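# Place the rolled necktie into the bin, still rolled

## Task

Get the rolled-up necktie into the bin with it still in its rolled form. Release it only at or below the bin's rim height, never by tossing it. The bin must remain upright and flat on the table. At the end the grippers must have opened and withdrawn, and the tie must stay in the bin on its own, not because the robot is holding it there.

## Robot and tools

ROBOT. Two arms, left_arm and right_arm, each a six-joint arm with a two-finger parallel gripper. Bases in the scene frame: left_arm at (-0.042, +0.311, 0) m, quat_wxyz (+0.997, 0, 0, -0.076); right_arm at (-0.044, -0.226, 0) m, quat_wxyz (+1.000, 0, 0, +0.007). The names do not match image sides; left_arm sits on the +y side.

FRAME. All poses use one scene frame: origin on the tabletop midway between the arms, +x out across the table, +z up, units metres. Orientation is a quaternion written w first (qw, qx, qy, qz). Each gripper's fingers extend along its own +z and close along its own y. end_effector_position is the point between the pads, roughly 1 cm short of the tips. Reported hand positions grow less accurate at long reach.

THE 16-NUMBER ROW. Every command row holds both arms together: left_arm x, y, z, qw, qx, qy, qz, opening, then right_arm x, y, z, qw, qx, qy, qz, opening. x, y, z and the quaternion are an absolute target pose for that gripper in the scene frame, not an offset. opening runs from -1 (closed) to +1 (fully open, 0.093 m). An arm meant to stay still must get its last reported position and quaternion repeated exactly, plus its intended opening; to hold an orientation, keep resending the same quaternion rather than copying a drifted reading. A target more than 0.6 m from that arm's last reported position along any gripper axis is refused, and nothing is sent.

execute_actions(actions, pictures). actions is a list holding at most one item. An empty list just reports the state. {"rows": [...], "steps": n} plays 1 to 15 rows, one per control step of 1/30 s (n up to 15, default 15); if rows run out the final row repeats. {"steps": n} with no rows is a wait of up to 300 steps, counted from the previous result, so your reply time eats into it. pictures (true/false) toggles camera images, which come by default.

move(target, speed). target is one 16-number row as above. Each gripper travels in a straight line toward its pose; both paths finish together, lasting 0.5 to 10 s (cut off at 10 s). speed is the path's top speed in m/s, 0.002 to 0.5, default 0.25; rotation is capped at twice that in rad/s. The opening is sent at the start. Paths do not avoid obstacles or the other arm, and grippers can lag, wander or overshoot the speed, mostly near full extension. Faster motion and targets set deeper past a contact push harder. Its result adds a "move:" line with the ending (done, off_target, moving, held, fault) and limits (paced = the pose was clipped; held = a check blocked some steps, after which the arm may jump quickly), plus each gripper's distance from its target.

wait(seconds): 0 to 10 s with no new command. zoom_image(camera, region): enlarges [x0, y0, x1, y1] pixels (max 504 by 504, origin top-left) of the latest image from cam_high, cam_low, cam_roll_left, cam_roll_right, cam_left_wrist or cam_right_wrist (all 504x504). read_manual(section) returns only licence text. finished_scene(scene) closes the current scene (1 to 2) permanently and reports success; call it only once the tie is resting in the bin and the arms are clear.

CONTROL LIMITS. Each step the commanded pose is clamped to within 70 mm and 16 degrees of the measured pose, then solved by damped inverse kinematics with position taking priority over orientation. After an action ends an arm only continues to its last clamped pose, so read the result and command the rest. Joint friction can leave the hand up to about 31 mm off, and tiny commands may not move it. Joint ranges (rad): waist -2.618 to 3.054, shoulder 0 to 3.142, elbow 0 to 3.142, wrist pitch -1.571 to 1.571, wrist yaw -1.571 to 1.571, wrist roll -2.094 to 2.094.

RESULT LINES. The state line shows each gripper's position and quat_wxyz. grip_measured is the gripper motor on the opening scale; pads meet near -0.94 and each mm of object width adds about 0.0208, with a per-gripper bias up to 0.02. Fingers stop on contact while the motor keeps heading to the commanded number, so the reading barely reveals a grasp. Commanding further below the width reading squeezes harder (limit roughly 50 to 62 N per pad, less on thin parts). Keep sending the closing number to keep a hold. The last Joint positions value is the gap in metres, valid only when nothing blocks the fingers. "pose unreachable" and HELD mean the clearance check altered or blocked a command. "Hand target" shows where the controller is driving each gripper. Joint torques are noisy and offset. MOTOR HOT appears at 75 °C; at 90 °C an arm halts 10 s, at 100 °C it goes limp and falls (OVER-TEMPERATURE FAULT), so avoid long static loads.

AVOID. Knocking rigid items off the table, tipping the bin, dropping or throwing the tie, unrolling it, slamming or pressing hard into objects, and letting the arms collide. Lower the tie into the bin, open, then lift away slowly.

Each tool is called after "Request:" as name(argument=value, ...) on one line, values as JSON.

## Session

Request:
execute_actions(actions=[])

Scene clock: 0.00 s of 4800.00 s.
left_arm: end_effector_position=(+0.3270, +0.2559, +0.4103) grip_measured=+1.000 end_effector_quat_wxyz=(+0.711, +0.058, +0.699, -0.046) | right_arm: end_effector_position=(+0.3329, -0.2163, +0.3966) grip_measured=+1.000 end_effector_quat_wxyz=(+0.703, -0.002, +0.711, +0.012)
Joint positions: left_arm=[ 0.003  1.044  1.062 -0.002 -0.001  0.017  0.093] | right_arm=[0.014 1.051 1.038 0.    0.009 0.015 0.093]
Joint velocities: left_arm=[-0.017 -0.002 -0.022 -0.037 -0.022 -0.11   0.   ] | right_arm=[ 0.002 -0.017  0.017  0.007 -0.007  0.007  0.   ]
Joint torques (N m, as the arm reports them, + toward a larger angle): no reading
Motor temperatures (°C, as the motors report them): left_arm=[27 24 27 24 26 25] | right_arm=[25 26 27 27 23 25]
Hand target (left_arm): +0.327, +0.256, +0.410; +0.711, +0.058, +0.699, -0.046
Hand target (right_arm): +0.333, -0.216, +0.397; +0.703, -0.002, +0.711, +0.012

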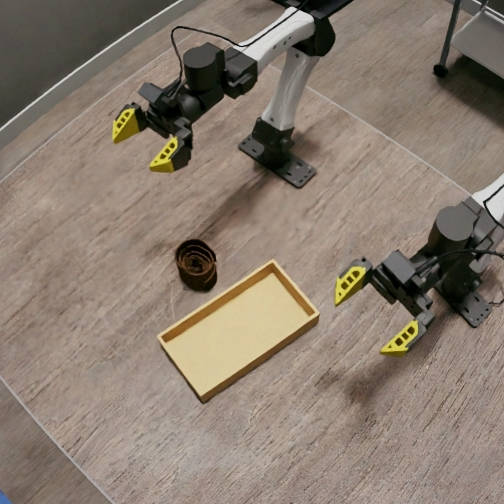

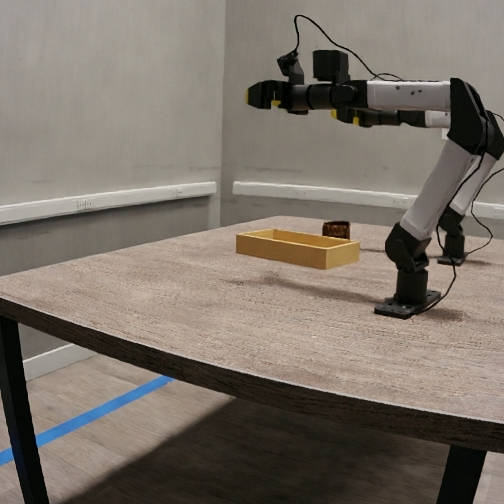

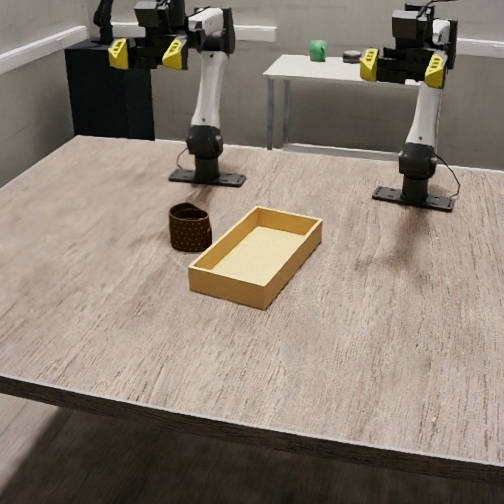

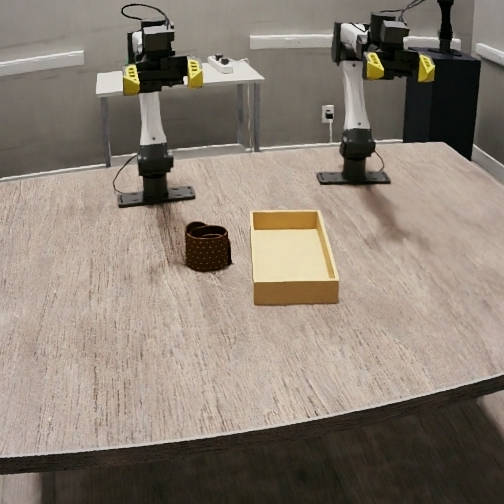

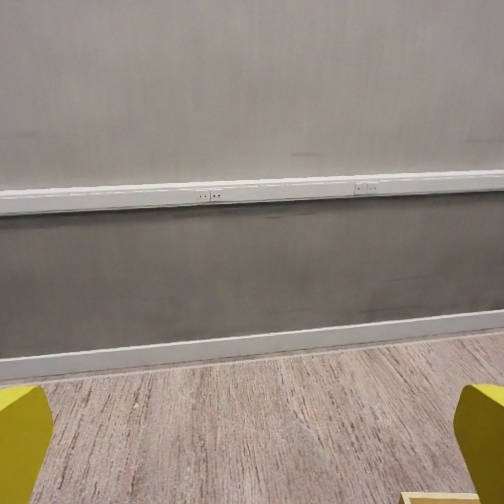

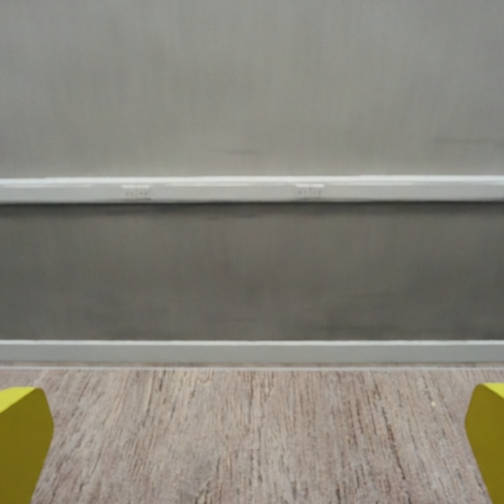

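Request:
move(target=[0.327,0.256,0.41,0.711,0.058,0.699,-0.046,1,0.28,-0.12,0.25,0,0,1,0,1])

Scene clock: 6.37 s of 4800.00 s.
left_arm: end_effector_position=(+0.3270, +0.2559, +0.4103) grip_measured=+1.000 end_effector_quat_wxyz=(+0.711, +0.058, +0.699, -0.046) | right_arm: end_effector_position=(+0.2823, -0.1251, +0.2613) grip_measured=+1.000 end_effector_quat_wxyz=(+0.134, +0.005, +0.991, +0.022)
Joint positions: left_arm=[ 0.003  1.044  1.062 -0.002 -0.001  0.017  0.093] | right_arm=[ 0.306  1.703  1.957 -1.556  0.044  0.324  0.093]
Joint velocities: left_arm=[-0.007 -0.002 -0.002  0.066  0.022  0.037  0.   ] | right_arm=[-0.012 -0.002 -0.007 -0.037 -0.007 -0.066  0.   ]
Joint torques (N m, as the arm reports them, + toward a larger angle): left_arm=[-0.3  -3.41  8.53  2.78 -0.05 -0.03] | right_arm=[ 1.17 -7.46  5.32  0.8  -0.07 -0.03]
Motor temperatures (°C, as the motors report them): left_arm=[27 24 28 26 26 25] | right_arm=[25 26 28 28 23 25]
Hand target (left_arm): +0.327, +0.256, +0.410; +0.711, +0.058, +0.699, -0.046
Hand target (right_arm): +0.277, -0.121, +0.252; +0.111, +0.002, +0.994, +0.022
Off the commanded pose (left_arm): 0.000 m, 0 deg.
Off the commanded pose (right_arm): 0.013 m, 16 deg.
joint sent to its limit (right arm) — the command would take joint 4 (wrist pitch) past its lower limit, so that joint was sent only as far as its limit.
move: off_target (right_arm); limits=paced

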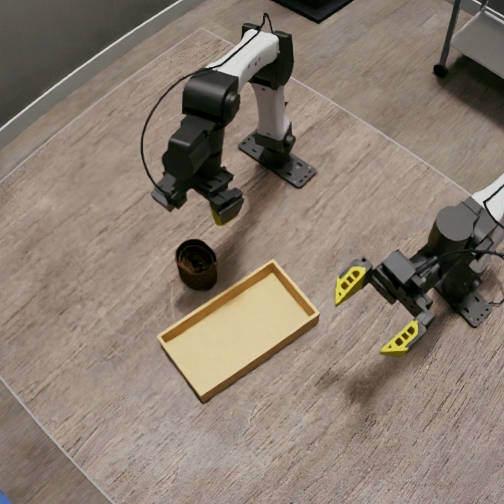

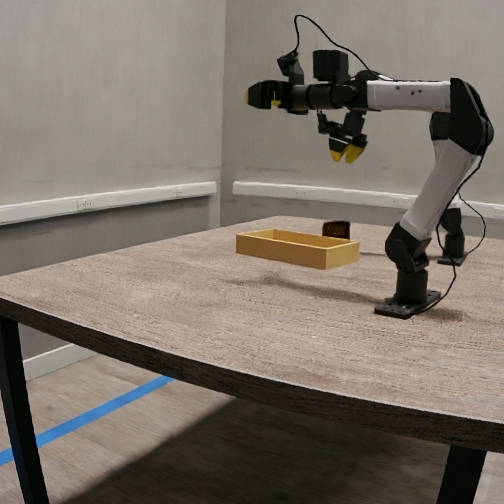

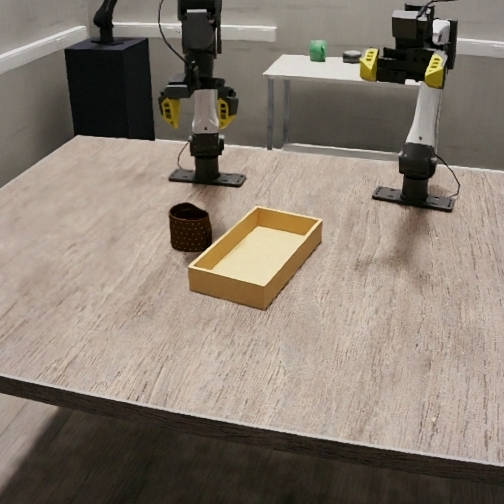

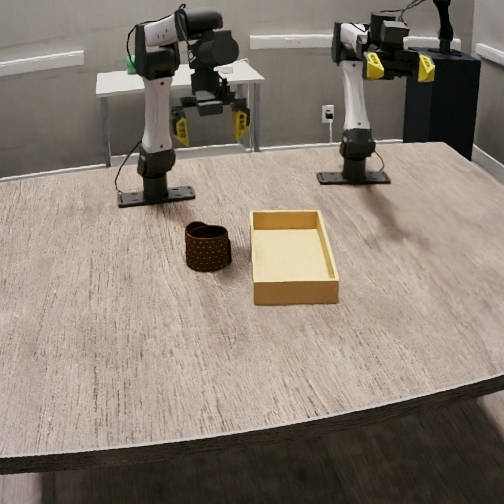

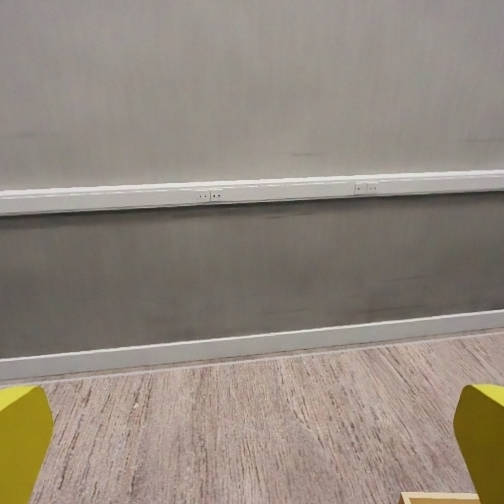

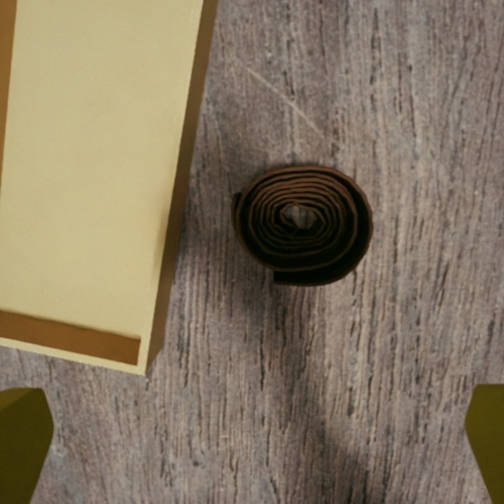

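Request:
move(target=[0.327,0.256,0.41,0.711,0.058,0.699,-0.046,1,0.312,-0.147,0.13,0,0.707,0.707,0,1])

Request:
move(target=[0.327,0.256,0.41,0.711,0.058,0.699,-0.046,1,0.312,-0.147,0.13,0,0.707,0.707,0,1])

Scene clock: 14.30 s of 4800.00 s.
left_arm: end_effector_position=(+0.3270, +0.2559, +0.4103) grip_measured=+1.000 end_effector_quat_wxyz=(+0.711, +0.058, +0.699, -0.046) | right_arm: end_effector_position=(+0.3099, -0.1442, +0.1393) grip_measured=+1.000 end_effector_quat_wxyz=(+0.008, +0.699, +0.715, +0.002)
Joint positions: left_arm=[ 0.003  1.044  1.062 -0.002 -0.001  0.017  0.093] | right_arm=[ 0.217  1.913  1.75  -1.395  0.012  1.78   0.093]
Joint velocities: left_arm=[ 0.002 -0.012 -0.002 -0.007 -0.007 -0.007  0.   ] | right_arm=[-0.002  0.002 -0.002  0.022 -0.037 -0.037  0.   ]
Joint torques (N m, as the arm reports them, + toward a larger angle): left_arm=[-0.29 -3.42  8.55  2.79 -0.06 -0.03] | right_arm=[ -0.54 -10.27   5.46   0.48  -0.1   -0.02]
Motor temperatures (°C, as the motors report them): left_arm=[27 24 30 28 26 25] | right_arm=[25 28 28 28 23 25]
Hand target (left_arm): +0.327, +0.256, +0.410; +0.711, +0.058, +0.699, -0.046
Hand target (right_arm): +0.311, -0.147, +0.130; +0.001, +0.707, +0.708, -0.001
Off the commanded pose (left_arm): 0.000 m, 0 deg.
Off the commanded pose (right_arm): 0.010 m, 2 deg.
After step 90, 1.23 s passed at rest.
move: done

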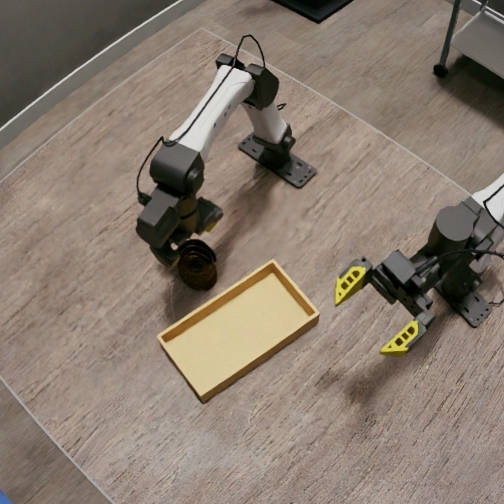

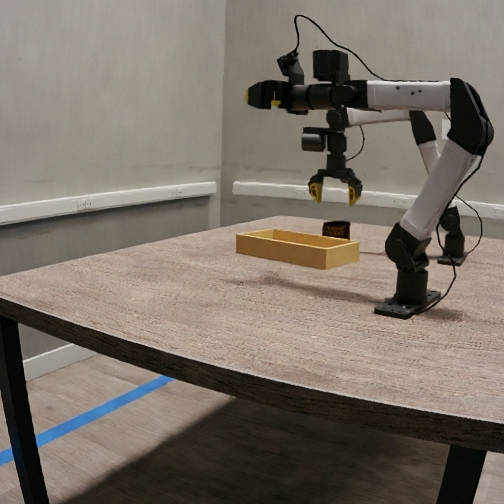

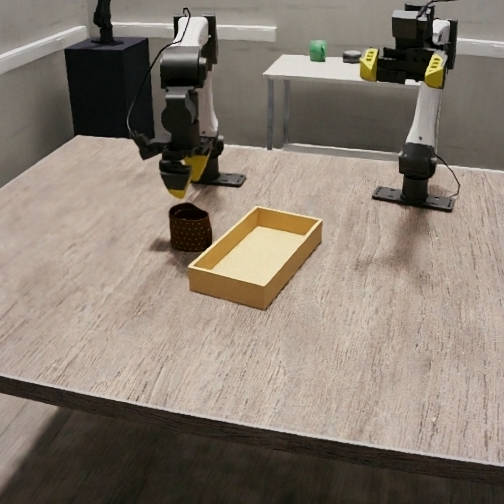

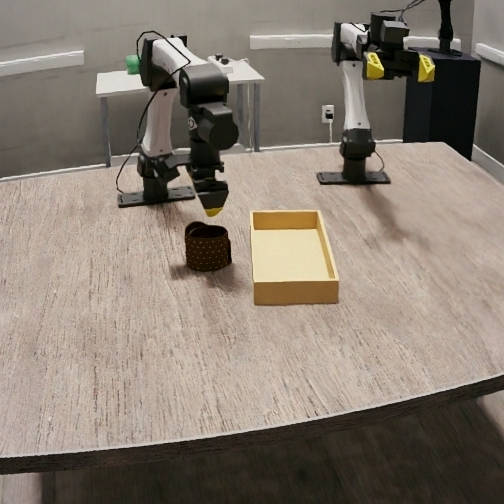

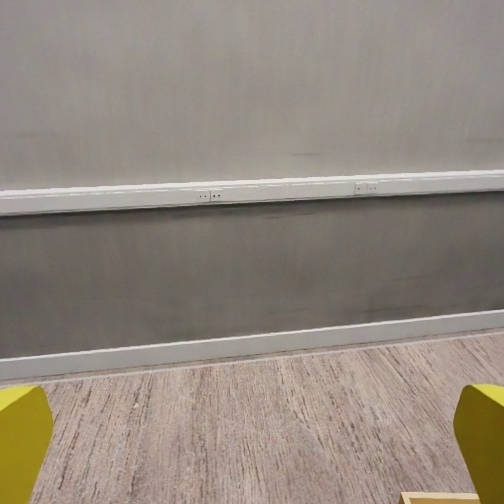

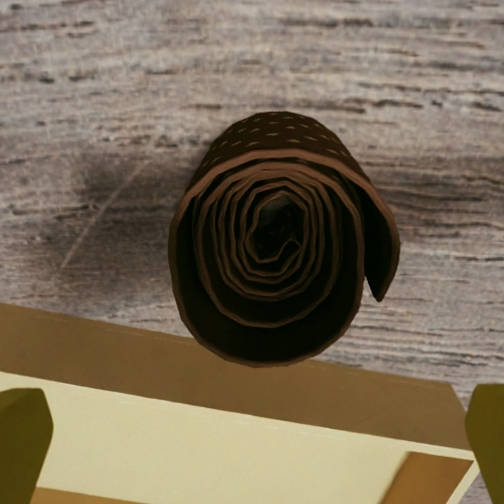

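Scene clock: 15.00 s of 4800.00 s.
left_arm: end_effector_position=(+0.3270, +0.2559, +0.4103) grip_measured=+1.000 end_effector_quat_wxyz=(+0.711, +0.058, +0.699, -0.046) | right_arm: end_effector_position=(+0.3098, -0.1436, +0.1393) grip_measured=+1.000 end_effector_quat_wxyz=(+0.007, +0.700, +0.714, +0.003)
Joint positions: left_arm=[ 0.003  1.044  1.062 -0.002 -0.001  0.017  0.093] | right_arm=[ 0.217  1.913  1.75  -1.395  0.008  1.782  0.093]
Joint velocities: left_arm=[-0.017 -0.002 -0.007 -0.037 -0.022 -0.051  0.   ] | right_arm=[-0.012 -0.017  0.002 -0.139  0.051 -0.007  0.   ]
Joint torques (N m, as the arm reports them, + toward a larger angle): left_arm=[-0.29 -3.44  8.55  2.78 -0.05 -0.03] | right_arm=[ -0.55 -10.01   5.79   0.47  -0.09  -0.03]
Motor temperatures (°C, as the motors report them): left_arm=[27 24 30 28 26 25] | right_arm=[25 28 28 28 23 25]
Hand target (left_arm): +0.327, +0.256, +0.410; +0.711, +0.058, +0.699, -0.046
Hand target (right_arm): +0.312, -0.147, +0.130; -0.000, +0.707, +0.707, -0.000
Off the commanded pose (left_arm): 0.000 m, 0 deg.
Off the commanded pose (right_arm): 0.010 m, 1 deg.
move: done

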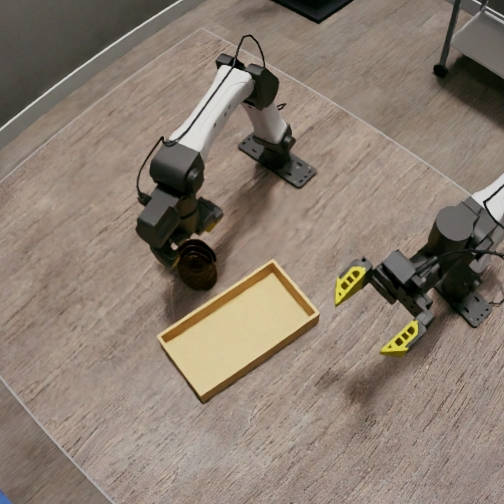

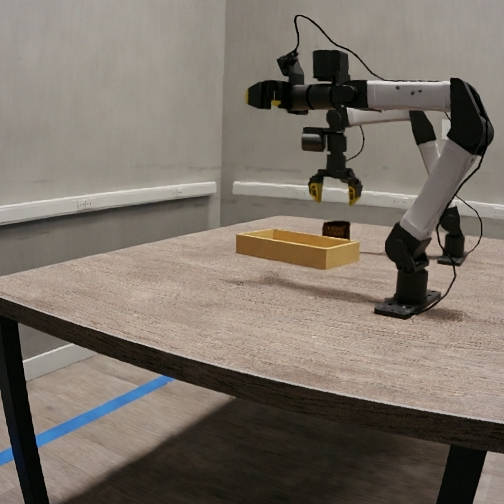

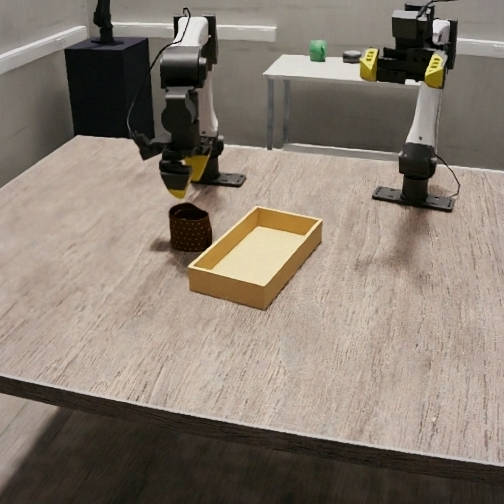

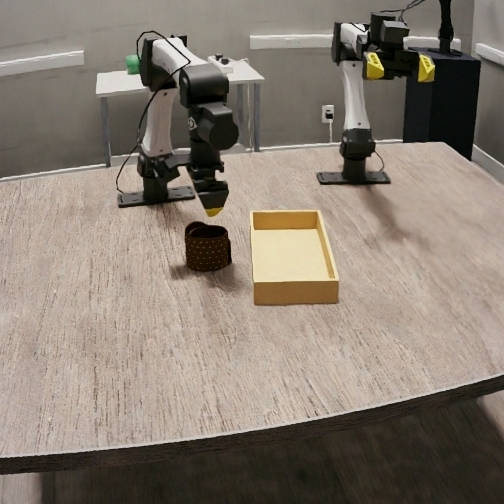

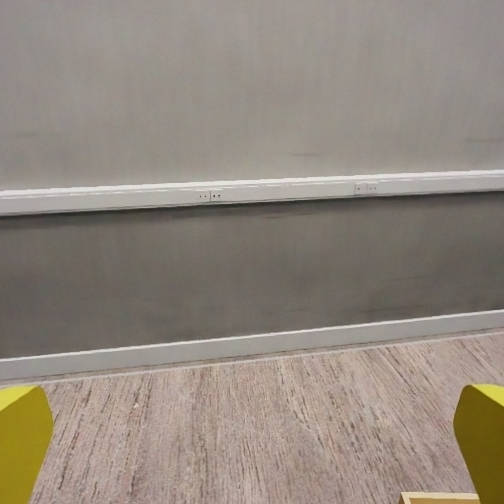

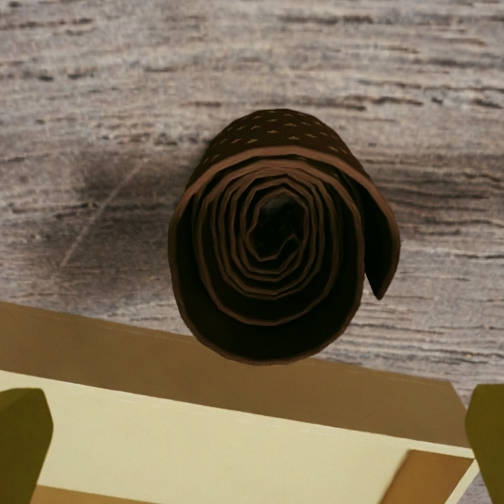

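Shift about 1 cm in -x and in -y.

Request:
move(target=[0.327,0.256,0.41,0.711,0.058,0.699,-0.046,1,0.301,-0.157,0.035,0,0.707,0.707,0,1], speed=0.1)

Request:
move(target=[0.327,0.256,0.41,0.711,0.058,0.699,-0.046,1,0.301,-0.157,0.035,0,0.707,0.707,0,-0.3])

Request:
move(target=[0.327,0.256,0.41,0.711,0.058,0.699,-0.046,1,0.301,-0.157,0.14,0,0.707,0.707,0,-0.3], speed=0.15)

Request:
move(target=[0.327,0.256,0.41,0.711,0.058,0.699,-0.046,1,0.36,0.0,0.14,0,0.5,0.866,0,-0.3], speed=0.15)

Scene clock: 26.47 s of 4800.00 s.
left_arm: end_effector_position=(+0.3270, +0.2559, +0.4103) grip_measured=+1.000 end_effector_quat_wxyz=(+0.711, +0.058, +0.699, -0.046) | right_arm: end_effector_position=(+0.3013, -0.1538, +0.0448) grip_measured=+1.000 end_effector_quat_wxyz=(+0.007, +0.705, +0.710, +0.004)
Joint positions: left_arm=[ 0.003  1.044  1.062 -0.002 -0.001  0.017  0.093] | right_arm=[ 0.194  1.912  1.37  -1.014  0.008  1.772  0.093]
Joint velocities: left_arm=[-0.017  0.007 -0.017 -0.11  -0.066 -0.037  0.   ] | right_arm=[ 0.002  0.017 -0.007 -0.022 -0.022 -0.022  0.   ]
Joint torques (N m, as the arm reports them, + toward a larger angle): left_arm=[-0.3  -3.42  8.56  2.79 -0.06 -0.02] | right_arm=[-0.58 -9.89  5.33  0.48 -0.04 -0.17]
Motor temperatures (°C, as the motors report them): left_arm=[27 24 31 29 26 25] | right_arm=[26 31 29 28 23 25]
Hand target (left_arm): +0.327, +0.256, +0.410; +0.711, +0.058, +0.699, -0.046
Hand target (right_arm): +0.300, -0.157, +0.035; -0.000, +0.707, +0.707, -0.000
Off the commanded pose (left_arm): 0.000 m, 0 deg.
Off the commanded pose (right_arm): 0.010 m, 1 deg.
After step 90, 6.87 s passed at rest.
move: done

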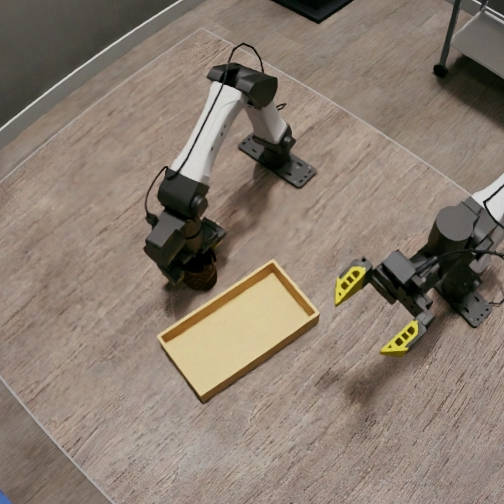

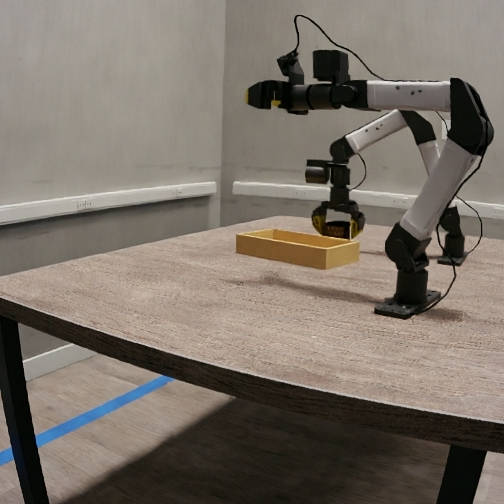

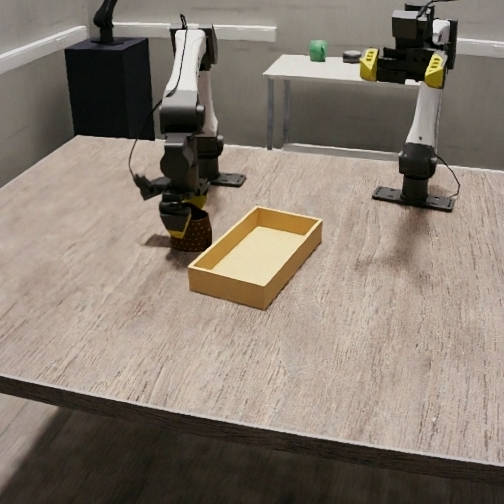

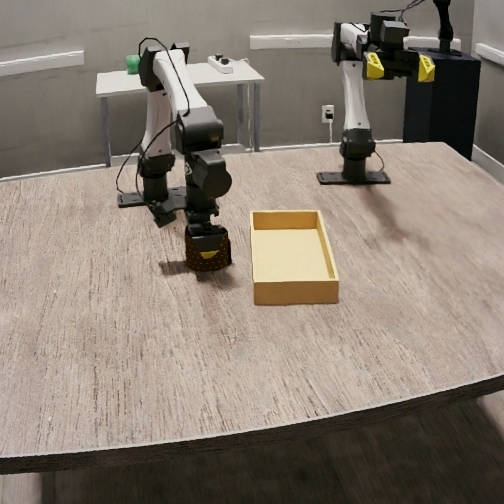

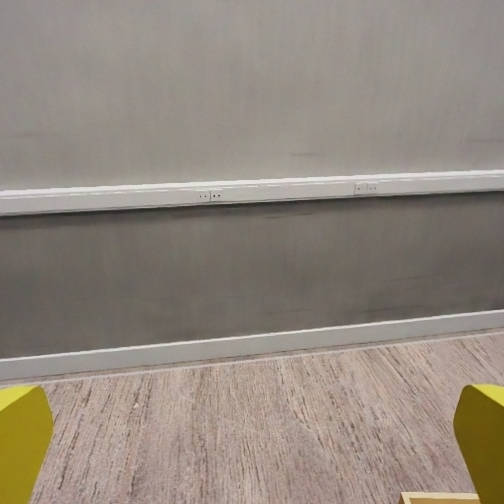

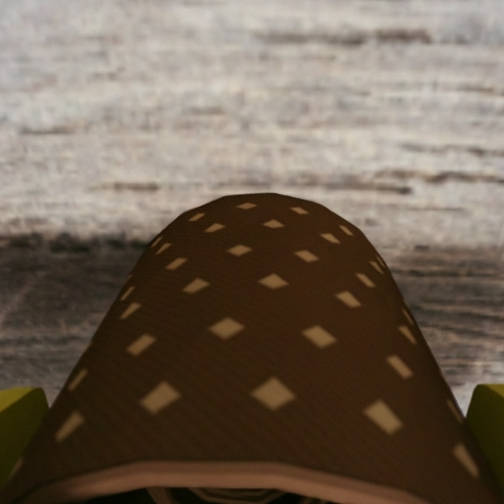

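Scene clock: 27.17 s of 4800.00 s.
left_arm: end_effector_position=(+0.3270, +0.2559, +0.4103) grip_measured=+1.000 end_effector_quat_wxyz=(+0.711, +0.058, +0.699, -0.046) | right_arm: end_effector_position=(+0.3016, -0.1538, +0.0459) grip_measured=-0.290 end_effector_quat_wxyz=(+0.008, +0.705, +0.710, +0.005)
Joint positions: left_arm=[ 0.003  1.044  1.062 -0.002 -0.001  0.017  0.093] | right_arm=[ 0.194  1.909  1.37  -1.014  0.008  1.772  0.031]
Joint velocities: left_arm=[-0.007  0.017 -0.027  0.037 -0.139  0.037  0.   ] | right_arm=[-0.002  0.002 -0.002  0.081  0.022  0.037 -0.   ]
Joint torques (N m, as the arm reports them, + toward a larger angle): left_arm=[-0.31 -3.41  8.55  2.79 -0.05 -0.04] | right_arm=[-0.35 -9.28  5.85  0.5  -0.07 -0.15]
Motor temperatures (°C, as the motors report them): left_arm=[27 24 32 29 26 25] | right_arm=[26 31 29 28 23 25]
Hand target (left_arm): +0.327, +0.256, +0.410; +0.711, +0.058, +0.699, -0.046
Hand target (right_arm): +0.301, -0.157, +0.035; -0.000, +0.707, +0.707, -0.000
Off the commanded pose (left_arm): 0.000 m, 0 deg.
Off the commanded pose (right_arm): 0.011 m, 1 deg.
move: off_target (right_arm)

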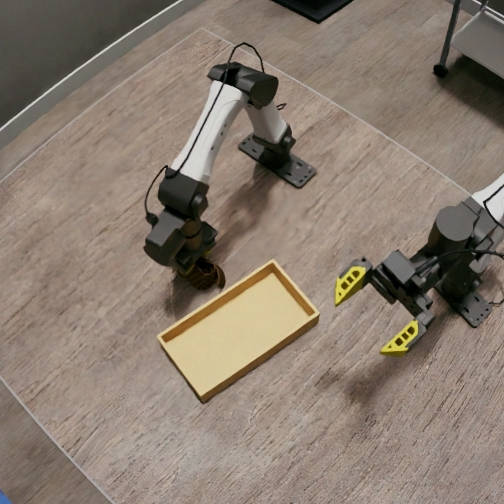

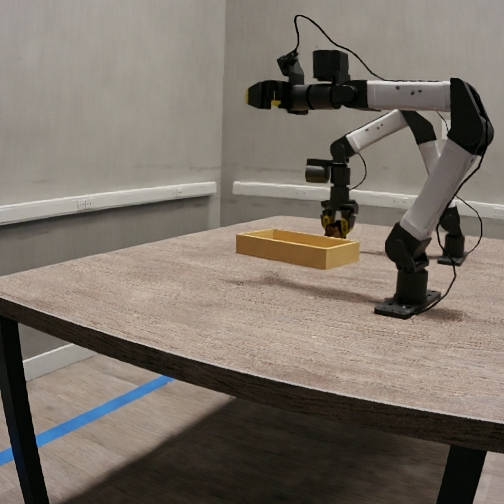

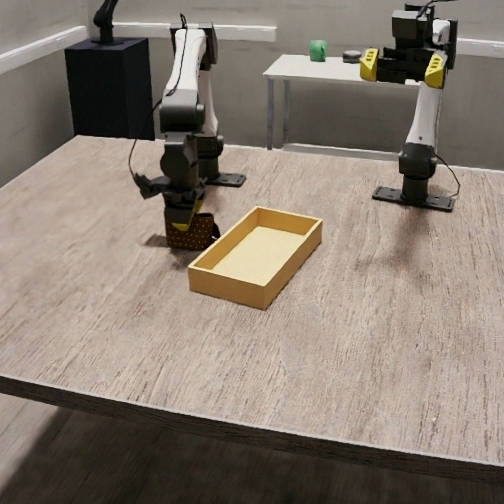

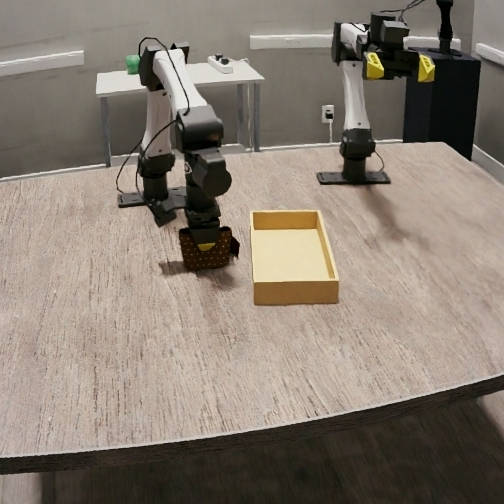

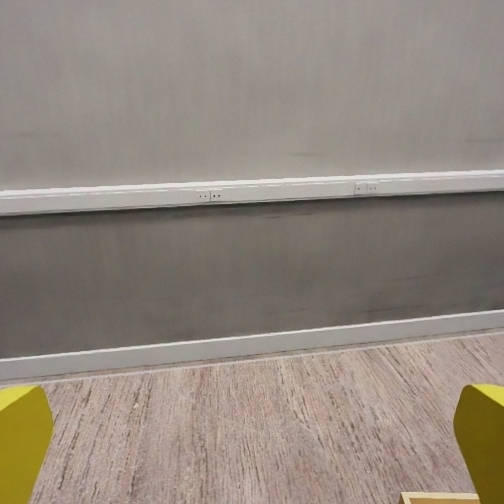

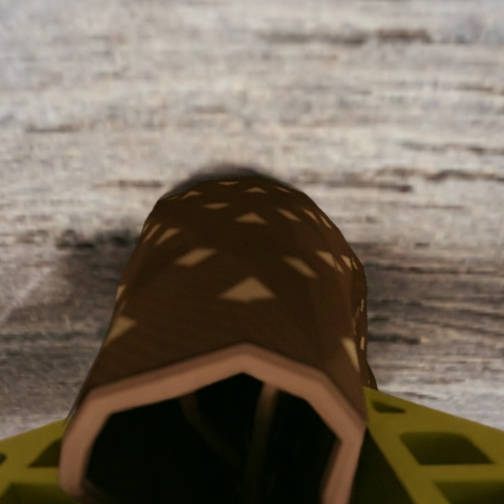

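Scene clock: 28.43 s of 4800.00 s.
left_arm: end_effector_position=(+0.3270, +0.2559, +0.4103) grip_measured=+1.000 end_effector_quat_wxyz=(+0.711, +0.058, +0.699, -0.046) | right_arm: end_effector_position=(+0.3024, -0.1536, +0.1343) grip_measured=-0.292 end_effector_quat_wxyz=(+0.003, +0.705, +0.710, -0.003)
Joint positions: left_arm=[ 0.003  1.044  1.062 -0.002 -0.001  0.017  0.093] | right_arm=[ 0.194  1.887  1.696 -1.381  0.008  1.772  0.031]
Joint velocities: left_arm=[ 0.002  0.007 -0.022  0.007 -0.037  0.007  0.   ] | right_arm=[-0.007 -0.007 -0.007 -0.051 -0.051 -0.066  0.001]
Joint torques (N m, as the arm reports them, + toward a larger angle): left_arm=[-0.3  -3.46  8.55  2.78 -0.05 -0.03] | right_arm=[ -0.38 -11.32   7.92   0.11  -0.1   -0.13]
Motor temperatures (°C, as the motors report them): left_arm=[27 24 32 29 26 25] | right_arm=[26 31 29 28 23 25]
Hand target (left_arm): +0.327, +0.256, +0.410; +0.711, +0.058, +0.699, -0.046
Hand target (right_arm): +0.302, -0.157, +0.140; +0.000, +0.707, +0.707, -0.000
Off the commanded pose (left_arm): 0.000 m, 0 deg.
Off the commanded pose (right_arm): 0.007 m, 1 deg.
move: done

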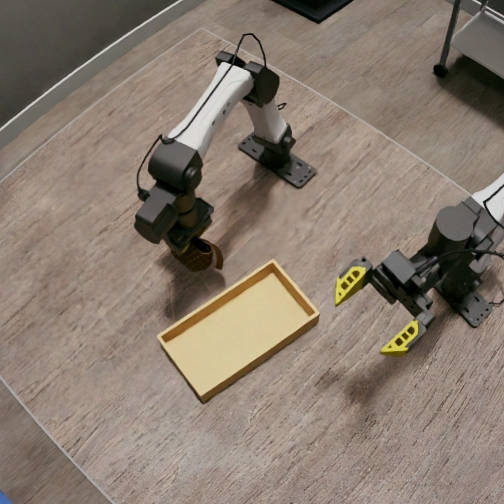

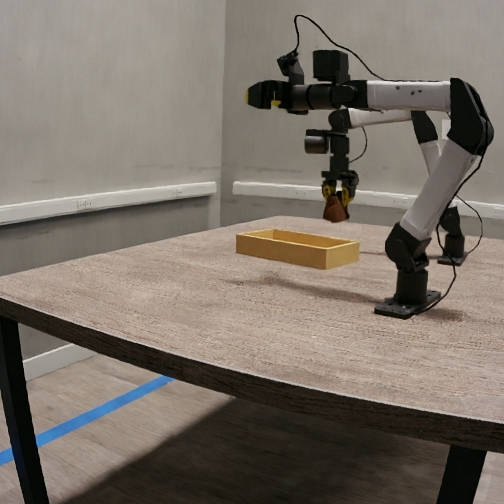

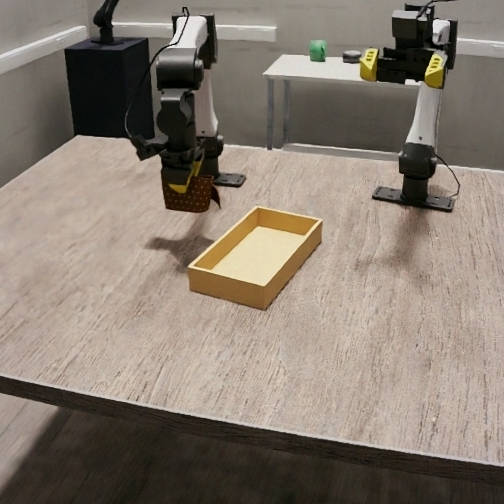

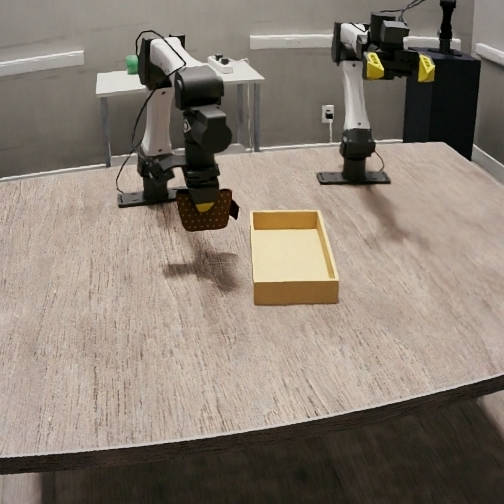

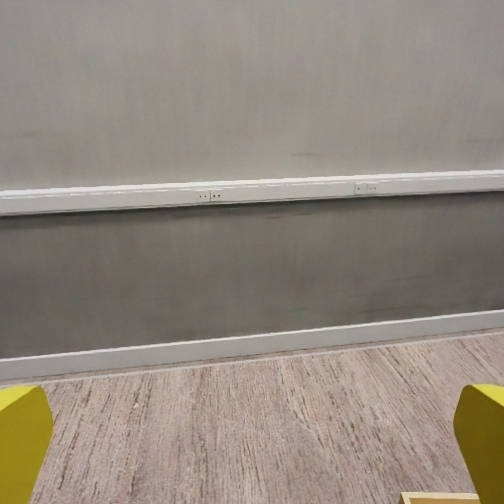

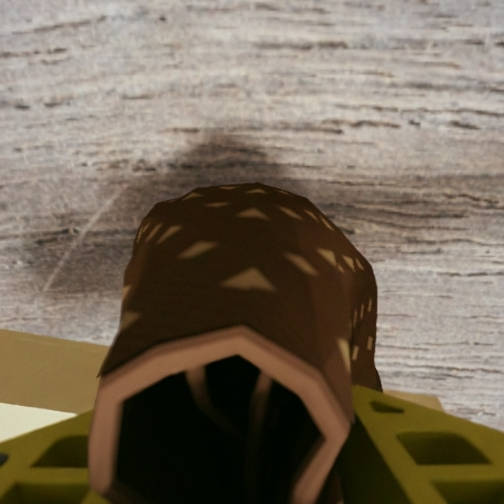

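Scene clock: 30.53 s of 4800.00 s.
left_arm: end_effector_position=(+0.3270, +0.2559, +0.4103) grip_measured=+1.000 end_effector_quat_wxyz=(+0.711, +0.058, +0.699, -0.046) | right_arm: end_effector_position=(+0.3611, -0.0030, +0.1394) grip_measured=-0.292 end_effector_quat_wxyz=(+0.024, +0.507, +0.861, +0.034)
Joint positions: left_arm=[ 0.003  1.044  1.062 -0.002 -0.001  0.017  0.093] | right_arm=[ 0.491  2.329  2.394 -1.553  0.008  1.569  0.031]
Joint velocities: left_arm=[-0.002  0.007 -0.012 -0.007  0.037  0.022  0.   ] | right_arm=[-0.002  0.002  0.002 -0.037 -0.081  0.007 -0.001]
Joint torques (N m, as the arm reports them, + toward a larger angle): left_arm=[-0.29 -3.42  8.52  2.79 -0.05 -0.03] | right_arm=[  1.1  -14.09   8.21   0.34  -0.01  -0.14]
Motor temperatures (°C, as the motors report them): left_arm=[27 24 32 30 26 25] | right_arm=[26 32 29 27 23 25]
Hand target (left_arm): +0.327, +0.256, +0.410; +0.711, +0.058, +0.699, -0.046
Hand target (right_arm): +0.359, +0.000, +0.139; +0.021, +0.500, +0.865, +0.031
Off the commanded pose (left_arm): 0.000 m, 0 deg.
Off the commanded pose (right_arm): 0.003 m, 5 deg.
joint sent to its limit (right arm) — the command would take joint 4 (wrist pitch) past its lower limit, so that joint was sent only as far as its limit.
move: off_target (right_arm)

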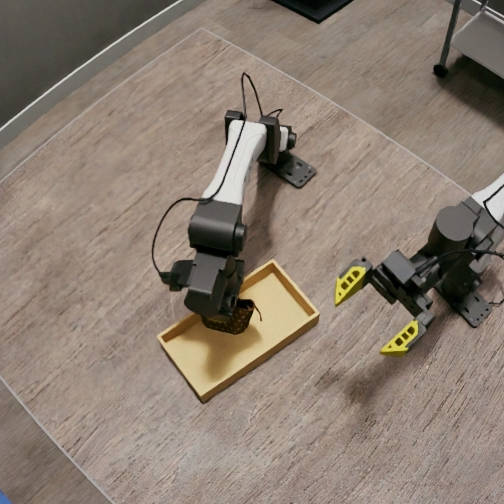

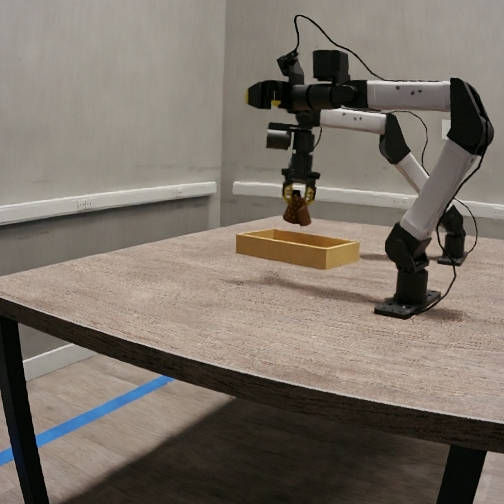

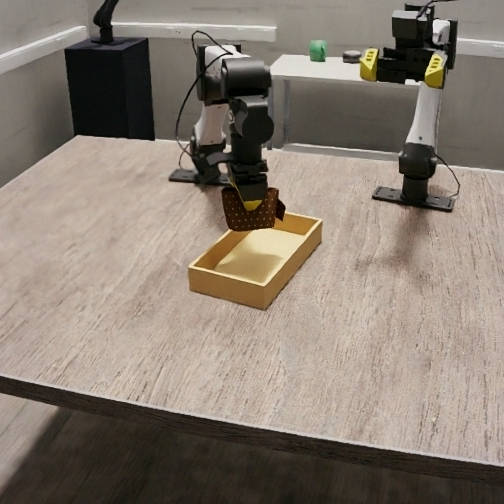

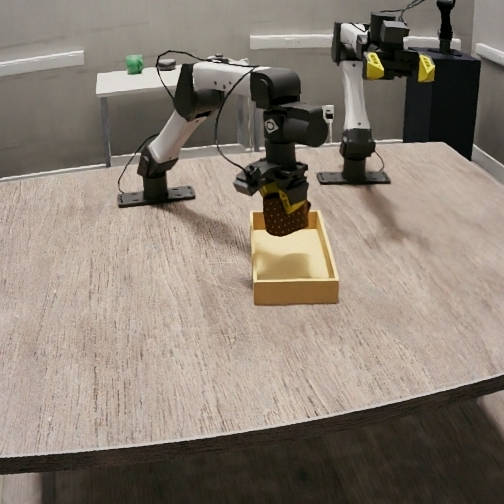

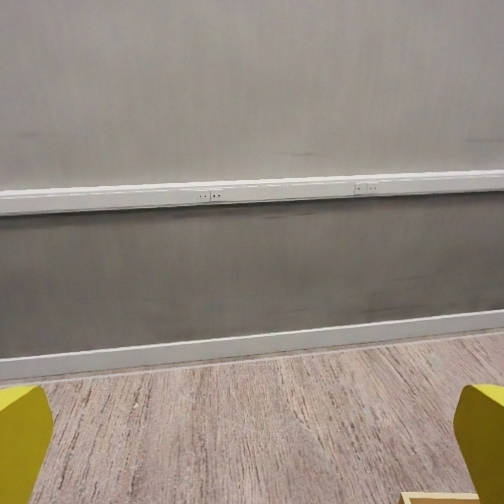

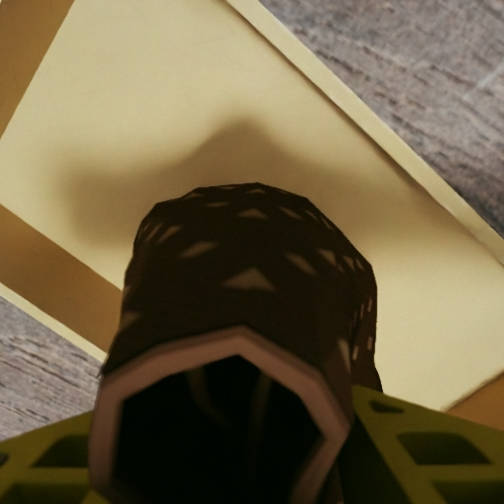

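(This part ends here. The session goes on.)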